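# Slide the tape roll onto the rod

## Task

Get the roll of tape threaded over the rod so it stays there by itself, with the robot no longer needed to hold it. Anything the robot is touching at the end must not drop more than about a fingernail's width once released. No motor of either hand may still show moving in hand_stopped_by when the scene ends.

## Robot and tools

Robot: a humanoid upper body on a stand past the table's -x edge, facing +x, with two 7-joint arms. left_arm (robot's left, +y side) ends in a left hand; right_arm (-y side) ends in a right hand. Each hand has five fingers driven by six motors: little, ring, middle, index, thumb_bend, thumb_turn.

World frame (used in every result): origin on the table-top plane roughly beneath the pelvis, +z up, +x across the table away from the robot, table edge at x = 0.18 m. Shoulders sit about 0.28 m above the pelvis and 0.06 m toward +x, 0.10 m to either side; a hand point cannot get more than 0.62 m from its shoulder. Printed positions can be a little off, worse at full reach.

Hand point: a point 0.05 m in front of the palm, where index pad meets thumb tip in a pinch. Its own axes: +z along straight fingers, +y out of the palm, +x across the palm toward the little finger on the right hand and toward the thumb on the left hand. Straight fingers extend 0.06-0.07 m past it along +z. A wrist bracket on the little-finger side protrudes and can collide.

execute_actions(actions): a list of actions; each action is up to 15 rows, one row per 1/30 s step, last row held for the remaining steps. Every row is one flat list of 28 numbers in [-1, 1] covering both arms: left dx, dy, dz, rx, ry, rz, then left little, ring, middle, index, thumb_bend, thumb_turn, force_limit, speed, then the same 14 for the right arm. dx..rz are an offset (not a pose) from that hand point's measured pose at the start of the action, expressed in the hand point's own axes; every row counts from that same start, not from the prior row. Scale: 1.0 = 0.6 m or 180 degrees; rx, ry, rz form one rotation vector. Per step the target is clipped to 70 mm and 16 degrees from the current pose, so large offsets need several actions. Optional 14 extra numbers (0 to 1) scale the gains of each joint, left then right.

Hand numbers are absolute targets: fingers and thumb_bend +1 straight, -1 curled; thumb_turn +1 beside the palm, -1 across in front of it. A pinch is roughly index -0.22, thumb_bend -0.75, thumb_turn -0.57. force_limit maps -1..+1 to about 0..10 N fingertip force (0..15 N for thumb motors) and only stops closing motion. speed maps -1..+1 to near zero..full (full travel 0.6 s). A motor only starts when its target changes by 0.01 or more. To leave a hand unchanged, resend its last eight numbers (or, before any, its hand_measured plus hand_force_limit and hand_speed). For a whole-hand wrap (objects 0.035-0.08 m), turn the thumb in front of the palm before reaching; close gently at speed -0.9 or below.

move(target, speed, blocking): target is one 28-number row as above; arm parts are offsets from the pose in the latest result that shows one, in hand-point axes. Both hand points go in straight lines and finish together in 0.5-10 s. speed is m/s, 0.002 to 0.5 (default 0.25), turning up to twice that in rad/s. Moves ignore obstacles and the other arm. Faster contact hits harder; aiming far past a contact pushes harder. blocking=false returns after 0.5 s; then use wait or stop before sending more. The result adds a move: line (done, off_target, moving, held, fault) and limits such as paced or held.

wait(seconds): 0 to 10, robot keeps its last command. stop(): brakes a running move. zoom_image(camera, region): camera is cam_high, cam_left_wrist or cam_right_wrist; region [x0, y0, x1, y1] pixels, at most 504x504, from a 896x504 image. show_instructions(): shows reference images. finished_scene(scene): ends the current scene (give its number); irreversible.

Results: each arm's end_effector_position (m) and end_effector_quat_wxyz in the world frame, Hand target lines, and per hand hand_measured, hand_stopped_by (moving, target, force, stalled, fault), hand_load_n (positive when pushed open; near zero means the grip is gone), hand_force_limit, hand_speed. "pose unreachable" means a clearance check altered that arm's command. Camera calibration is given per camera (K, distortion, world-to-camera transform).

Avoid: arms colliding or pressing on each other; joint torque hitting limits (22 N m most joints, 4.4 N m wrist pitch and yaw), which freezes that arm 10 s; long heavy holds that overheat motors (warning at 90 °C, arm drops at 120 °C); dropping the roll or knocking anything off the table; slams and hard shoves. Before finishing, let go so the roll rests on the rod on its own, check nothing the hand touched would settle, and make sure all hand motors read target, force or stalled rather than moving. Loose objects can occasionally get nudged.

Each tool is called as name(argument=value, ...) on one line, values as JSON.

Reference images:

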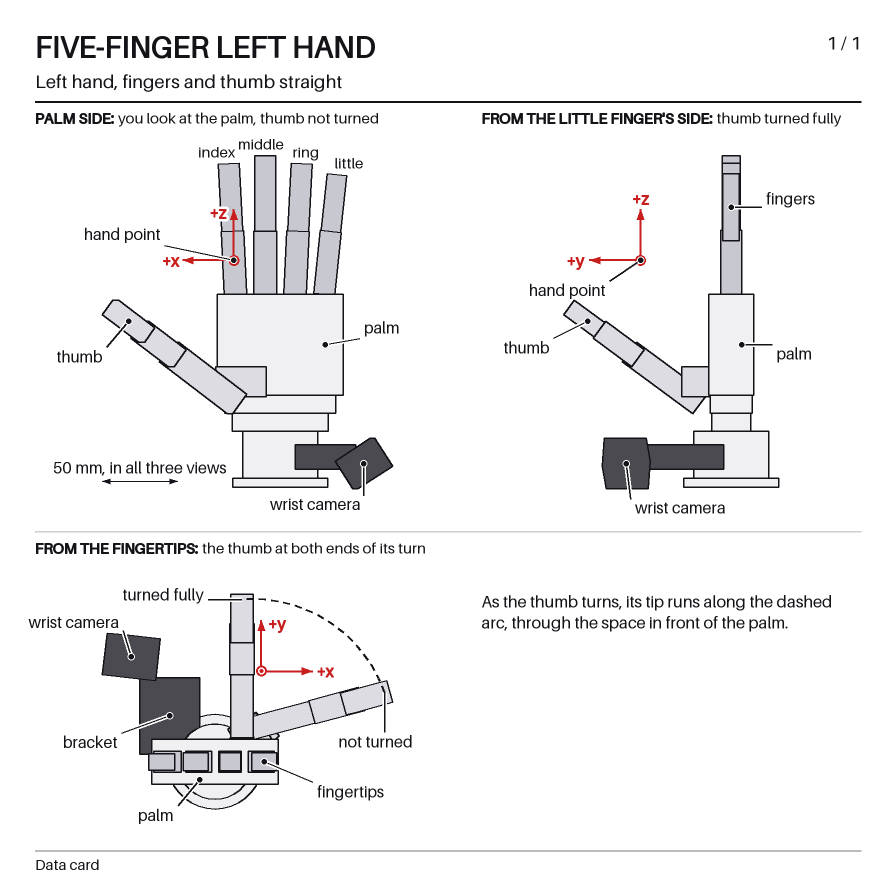

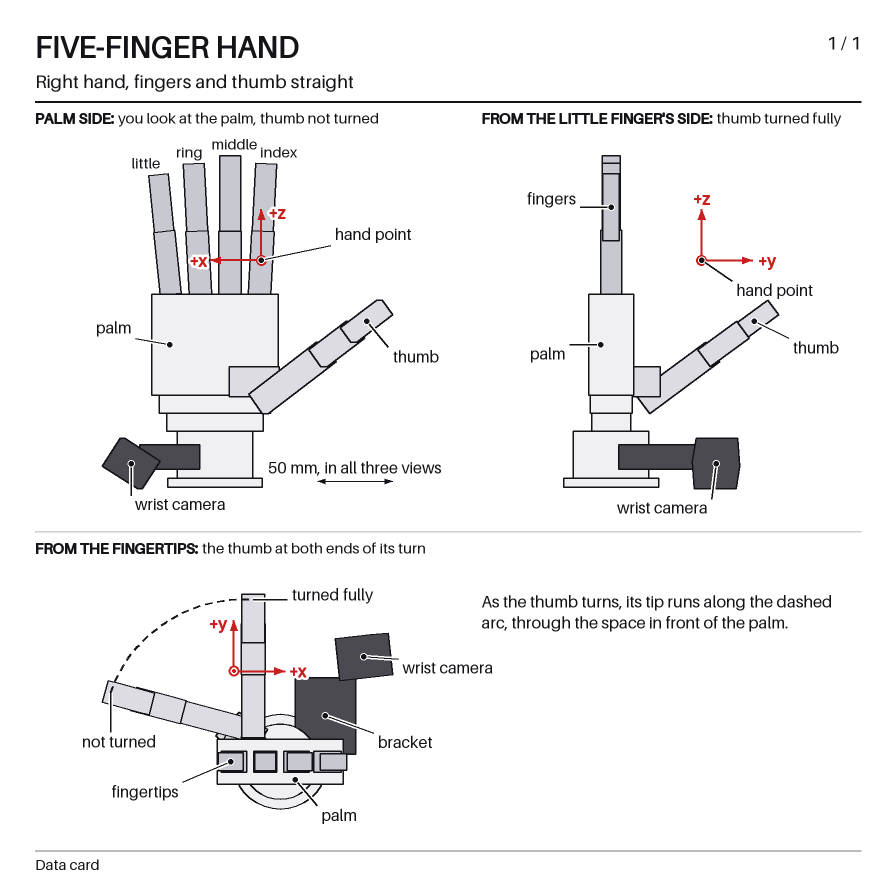

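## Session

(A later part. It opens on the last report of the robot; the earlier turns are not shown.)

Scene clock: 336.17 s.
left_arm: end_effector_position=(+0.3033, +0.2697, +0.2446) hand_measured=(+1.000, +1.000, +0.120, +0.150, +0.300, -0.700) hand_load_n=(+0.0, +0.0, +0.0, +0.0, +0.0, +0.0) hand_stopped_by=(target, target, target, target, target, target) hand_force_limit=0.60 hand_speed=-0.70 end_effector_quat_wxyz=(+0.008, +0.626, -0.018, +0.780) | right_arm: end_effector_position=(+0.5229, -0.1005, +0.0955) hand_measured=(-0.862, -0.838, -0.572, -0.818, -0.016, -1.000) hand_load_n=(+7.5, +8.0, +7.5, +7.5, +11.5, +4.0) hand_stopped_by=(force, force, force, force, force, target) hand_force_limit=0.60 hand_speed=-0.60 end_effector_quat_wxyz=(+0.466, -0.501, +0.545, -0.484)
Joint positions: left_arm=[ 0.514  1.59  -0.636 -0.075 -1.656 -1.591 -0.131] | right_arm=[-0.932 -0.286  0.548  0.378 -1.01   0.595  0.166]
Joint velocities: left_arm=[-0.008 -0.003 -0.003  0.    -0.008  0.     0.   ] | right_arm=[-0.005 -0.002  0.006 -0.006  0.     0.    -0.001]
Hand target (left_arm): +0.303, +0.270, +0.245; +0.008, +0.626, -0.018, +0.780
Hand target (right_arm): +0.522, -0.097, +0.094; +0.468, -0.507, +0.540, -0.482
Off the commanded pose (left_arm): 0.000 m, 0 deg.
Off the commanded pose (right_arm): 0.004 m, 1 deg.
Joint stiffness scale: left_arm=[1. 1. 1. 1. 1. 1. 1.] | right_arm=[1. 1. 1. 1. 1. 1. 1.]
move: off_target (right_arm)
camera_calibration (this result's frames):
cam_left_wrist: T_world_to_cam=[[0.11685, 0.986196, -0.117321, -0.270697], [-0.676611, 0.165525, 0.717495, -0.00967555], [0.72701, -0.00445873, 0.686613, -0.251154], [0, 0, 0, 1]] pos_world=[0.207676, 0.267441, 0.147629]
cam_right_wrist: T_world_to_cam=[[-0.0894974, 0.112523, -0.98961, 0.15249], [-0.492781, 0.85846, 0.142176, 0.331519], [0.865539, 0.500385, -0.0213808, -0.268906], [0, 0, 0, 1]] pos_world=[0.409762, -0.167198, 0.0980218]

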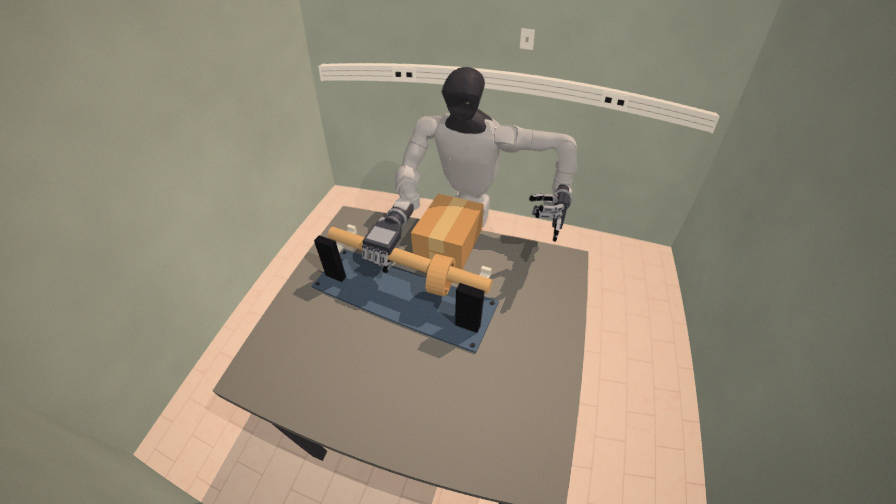

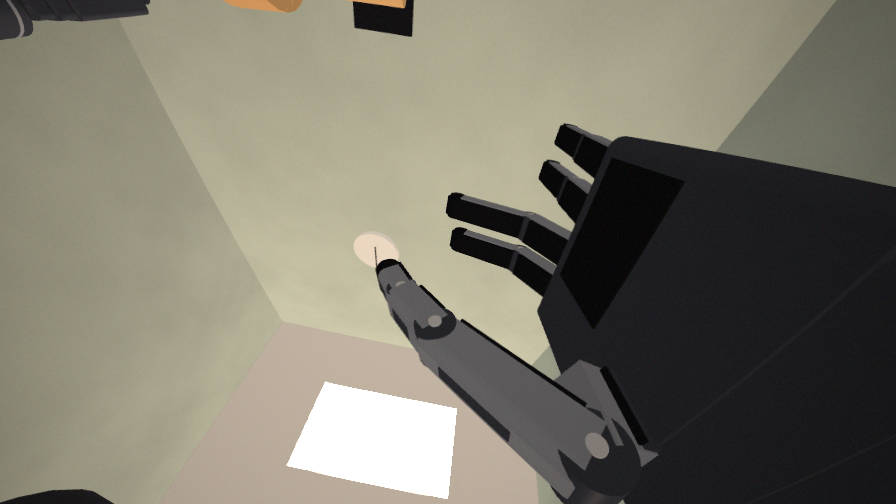

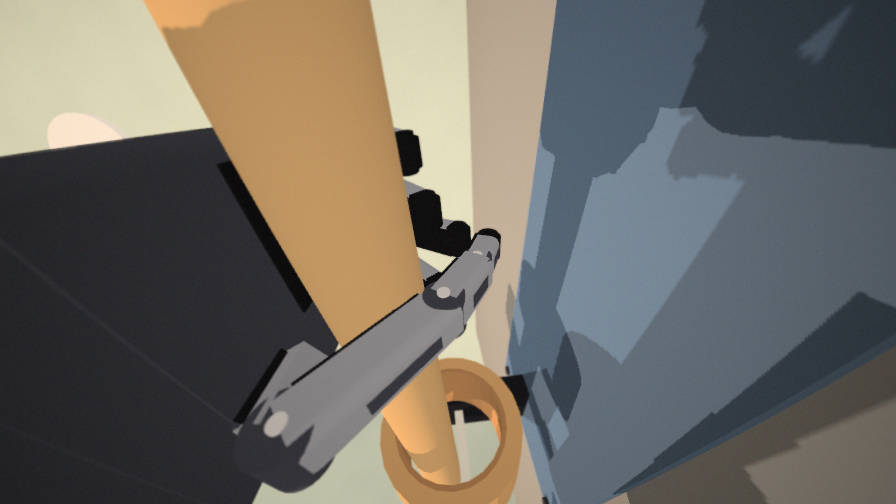

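Resting. Release and retreat.

move(target=[0,0,0,0,0,0,1,1,0.12,0.15,0.3,-0.7,0.6,-0.7, 0,0,0,0,0.0,0.005,1,1,1,1,1,-1,0.6,-0.4], speed=0.02)

move(target=[0,0,0,0,0,0,1,1,0.12,0.15,0.3,-0.7,0.6,-0.7, 0.01,-0.02,-0.115,0,0,0,1,1,1,1,1,-1,0.6,-0.4], speed=0.06)

move(target=[0,0,0,0,0,0,1,1,0.12,0.15,0.3,-0.7,0.6,-0.7, 0.03,-0.14,-0.03,0,0,0,1,1,1,1,1,-1,0.6,-0.4], speed=0.12)

Scene clock: 345.93 s.
left_arm: end_effector_position=(+0.3033, +0.2697, +0.2446) hand_measured=(+1.000, +1.000, +0.120, +0.150, +0.300, -0.700) hand_load_n=(+0.0, +0.0, +0.0, +0.0, +0.0, +0.0) hand_stopped_by=(target, target, target, target, target, target) hand_force_limit=0.60 hand_speed=-0.70 end_effector_quat_wxyz=(+0.008, +0.626, -0.018, +0.780) | right_arm: end_effector_position=(+0.5233, -0.1010, +0.0968) hand_measured=(+1.000, +1.000, +1.000, +1.000, +1.000, -1.000) hand_load_n=(+0.0, +0.0, +0.0, +0.0, +0.0, +0.0) hand_stopped_by=(target, target, target, target, target, target) hand_force_limit=0.60 hand_speed=-0.40 end_effector_quat_wxyz=(+0.470, -0.496, +0.547, -0.483)
Joint positions: left_arm=[ 0.514  1.59  -0.636 -0.075 -1.656 -1.591 -0.131] | right_arm=[-0.93  -0.285  0.54   0.376 -1.004  0.592  0.159]
Joint velocities: left_arm=[ 0.005 -0.008  0.006  0.     0.005  0.     0.   ] | right_arm=[-0.008 -0.017  0.002  0.008  0.     0.     0.   ]
Hand target (left_arm): +0.303, +0.270, +0.245; +0.008, +0.626, -0.018, +0.780
Hand target (right_arm): +0.523, -0.100, +0.096; +0.470, -0.496, +0.549, -0.481
Off the commanded pose (left_arm): 0.000 m, 0 deg.
Off the commanded pose (right_arm): 0.001 m, 0 deg.
Joint stiffness scale: left_arm=[1. 1. 1. 1. 1. 1. 1.] | right_arm=[1. 1. 1. 1. 1. 1. 1.]
move: done
camera_calibration (this result's frames):
cam_left_wrist: T_world_to_cam=[[0.11685, 0.986196, -0.117321, -0.270697], [-0.676611, 0.165525, 0.717495, -0.00967552], [0.72701, -0.00445856, 0.686613, -0.251154], [0, 0, 0, 1]] pos_world=[0.207676, 0.267442, 0.147629]
cam_right_wrist: T_world_to_cam=[[-0.0843057, 0.123139, -0.988802, 0.152168], [-0.491653, 0.857989, 0.148767, 0.330671], [0.8667, 0.49869, -0.0117916, -0.270698], [0, 0, 0, 1]] pos_world=[0.410018, -0.167455, 0.0980793]

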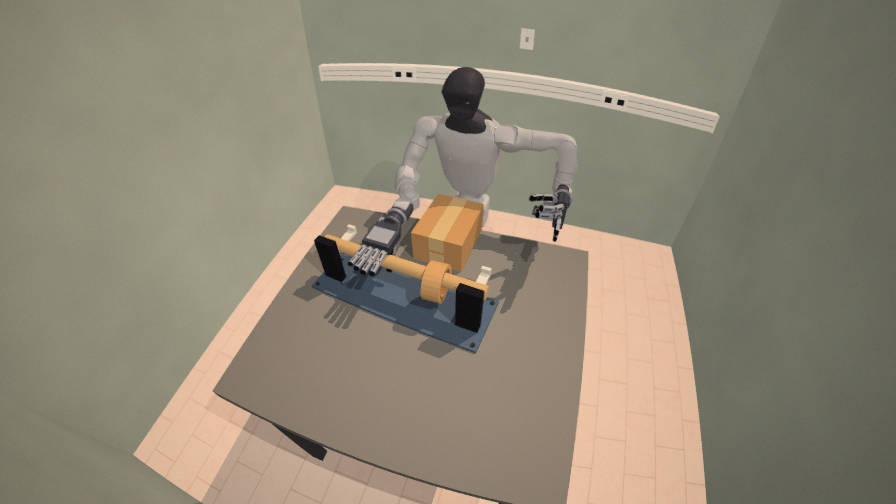

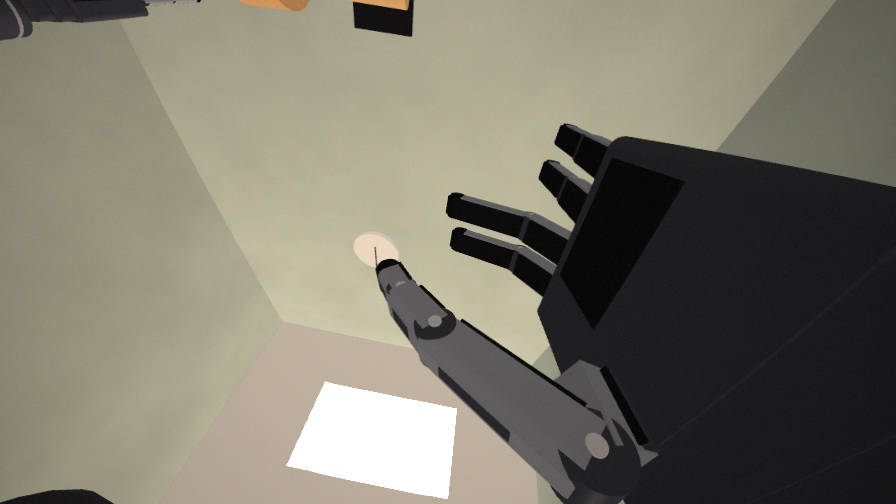

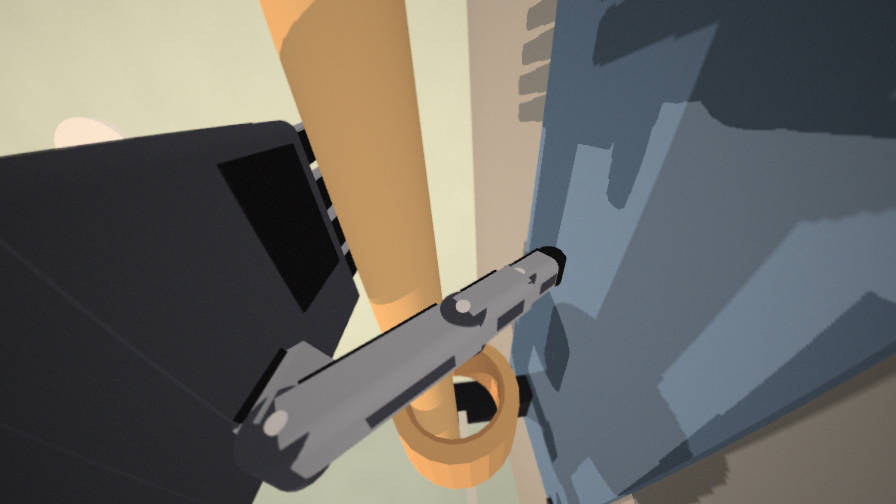

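Scene clock: 347.40 s.
left_arm: end_effector_position=(+0.3033, +0.2697, +0.2446) hand_measured=(+1.000, +1.000, +0.120, +0.150, +0.300, -0.700) hand_load_n=(+0.0, +0.0, +0.0, +0.0, +0.0, +0.0) hand_stopped_by=(target, target, target, target, target, target) hand_force_limit=0.60 hand_speed=-0.70 end_effector_quat_wxyz=(+0.008, +0.626, -0.018, +0.780) | right_arm: end_effector_position=(+0.4565, -0.1039, +0.1137) hand_measured=(+1.000, +1.000, +1.000, +1.000, +1.000, -1.000) hand_load_n=(+0.0, +0.0, +0.0, +0.0, +0.0, +0.0) hand_stopped_by=(target, target, target, target, target, target) hand_force_limit=0.60 hand_speed=-0.40 end_effector_quat_wxyz=(+0.468, -0.496, +0.547, -0.486)
Joint positions: left_arm=[ 0.514  1.59  -0.636 -0.075 -1.656 -1.591 -0.131] | right_arm=[-0.675 -0.41   0.625 -0.196 -1.222  0.818  0.444]
Joint velocities: left_arm=[0.    0.014 0.005 0.006 0.006 0.    0.   ] | right_arm=[ 0.009 -0.008 -0.006 -0.015  0.008  0.     0.003]
Hand target (left_arm): +0.303, +0.270, +0.245; +0.008, +0.626, -0.018, +0.780
Hand target (right_arm): +0.456, -0.105, +0.114; +0.466, -0.497, +0.546, -0.487
Off the commanded pose (left_arm): 0.000 m, 0 deg.
Off the commanded pose (right_arm): 0.002 m, 0 deg.
Joint stiffness scale: left_arm=[1. 1. 1. 1. 1. 1. 1.] | right_arm=[1. 1. 1. 1. 1. 1. 1.]
move: done
camera_calibration (this result's frames):
cam_left_wrist: T_world_to_cam=[[0.11685, 0.986196, -0.117321, -0.270697], [-0.676611, 0.165525, 0.717495, -0.00967554], [0.72701, -0.00445845, 0.686613, -0.251154], [0, 0, 0, 1]] pos_world=[0.207676, 0.267442, 0.147629]
cam_right_wrist: T_world_to_cam=[[-0.0834108, 0.118746, -0.989415, 0.162792], [-0.4887, 0.860409, 0.144462, 0.29718], [0.868456, 0.495577, -0.0137364, -0.212081], [0, 0, 0, 1]] pos_world=[0.342993, -0.169925, 0.115225]

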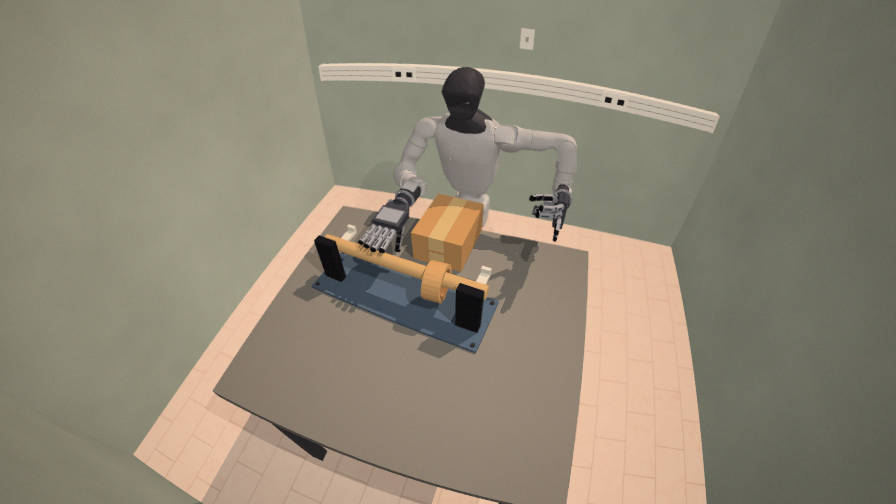

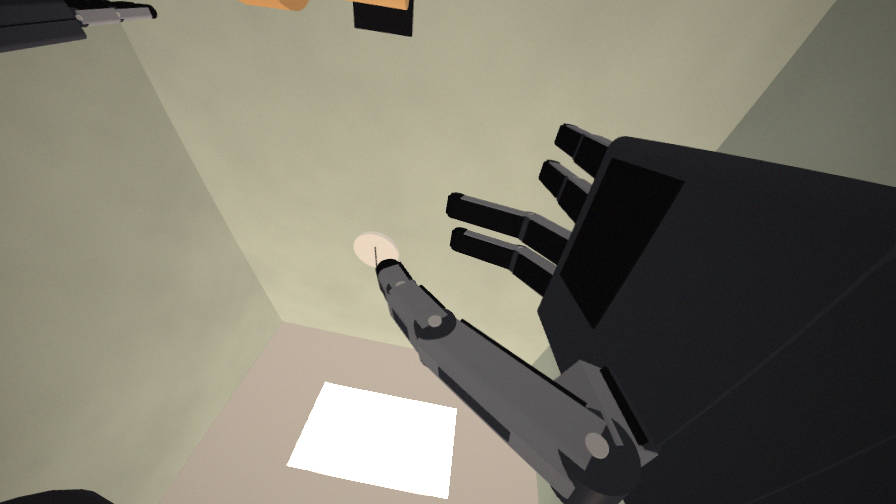

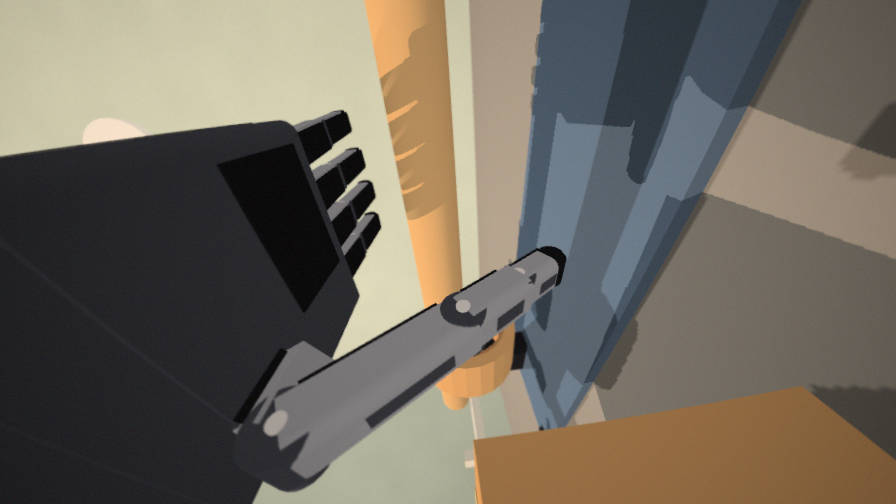

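Scene clock: 348.50 s.
left_arm: end_effector_position=(+0.3033, +0.2697, +0.2446) hand_measured=(+1.000, +1.000, +0.120, +0.150, +0.300, -0.700) hand_load_n=(+0.0, +0.0, +0.0, +0.0, +0.0, +0.0) hand_stopped_by=(target, target, target, target, target, target) hand_force_limit=0.60 hand_speed=-0.70 end_effector_quat_wxyz=(+0.008, +0.626, -0.018, +0.780) | right_arm: end_effector_position=(+0.4424, -0.1213, +0.1985) hand_measured=(+1.000, +1.000, +1.000, +1.000, +1.000, -1.000) hand_load_n=(+0.0, +0.0, +0.0, +0.0, +0.0, +0.0) hand_stopped_by=(target, target, target, target, target, target) hand_force_limit=0.60 hand_speed=-0.40 end_effector_quat_wxyz=(+0.467, -0.500, +0.543, -0.487)
Joint positions: left_arm=[ 0.514  1.59  -0.636 -0.075 -1.656 -1.591 -0.131] | right_arm=[-0.844 -0.591  0.544 -0.474 -1.311  0.873  0.915]
Joint velocities: left_arm=[-0.002  0.    -0.009 -0.003  0.002  0.     0.   ] | right_arm=[ 0.     0.005  0.    -0.011  0.     0.     0.002]
Hand target (left_arm): +0.303, +0.270, +0.245; +0.008, +0.626, -0.018, +0.780
Hand target (right_arm): +0.442, -0.122, +0.198; +0.466, -0.499, +0.544, -0.488
Off the commanded pose (left_arm): 0.000 m, 0 deg.
Off the commanded pose (right_arm): 0.003 m, 1 deg.
Joint stiffness scale: left_arm=[1. 1. 1. 1. 1. 1. 1.] | right_arm=[1. 1. 1. 1. 1. 1. 1.]
move: done
camera_calibration (this result's frames):
cam_left_wrist: T_world_to_cam=[[0.11685, 0.986196, -0.117321, -0.270697], [-0.676611, 0.165525, 0.717495, -0.00967549], [0.72701, -0.0044585, 0.686613, -0.251154], [0, 0, 0, 1]] pos_world=[0.207676, 0.267442, 0.147629]
cam_right_wrist: T_world_to_cam=[[-0.0843102, 0.109565, -0.990398, 0.247097], [-0.493694, 0.858772, 0.137031, 0.296557], [0.865539, 0.500506, -0.0183116, -0.187226], [0, 0, 0, 1]] pos_world=[0.329293, -0.18804, 0.200659]

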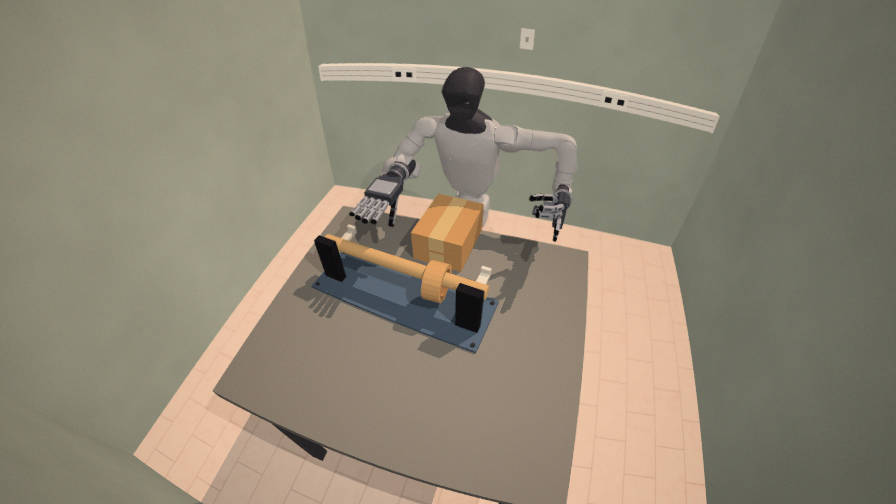

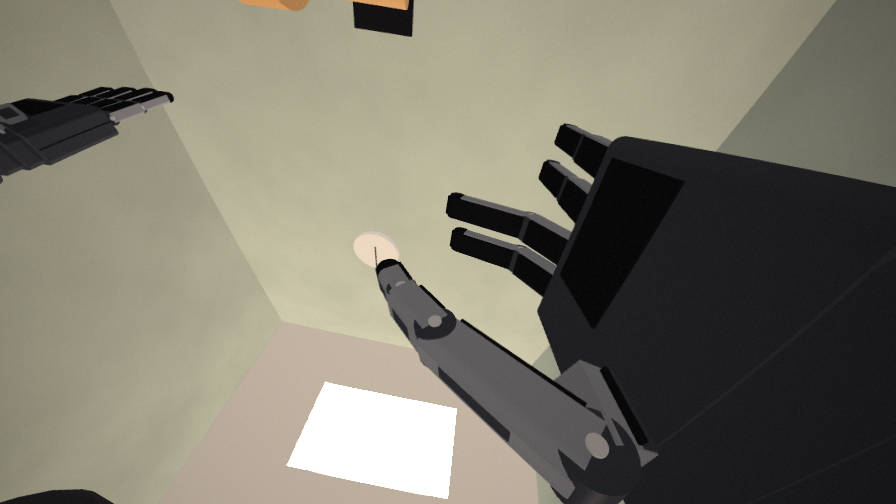

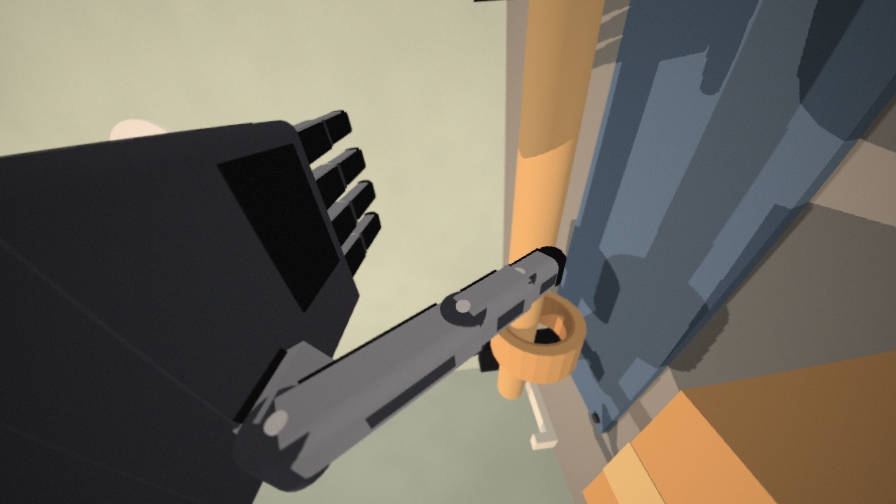

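finished_scene(scene=1)

The scene is finished: the task was done.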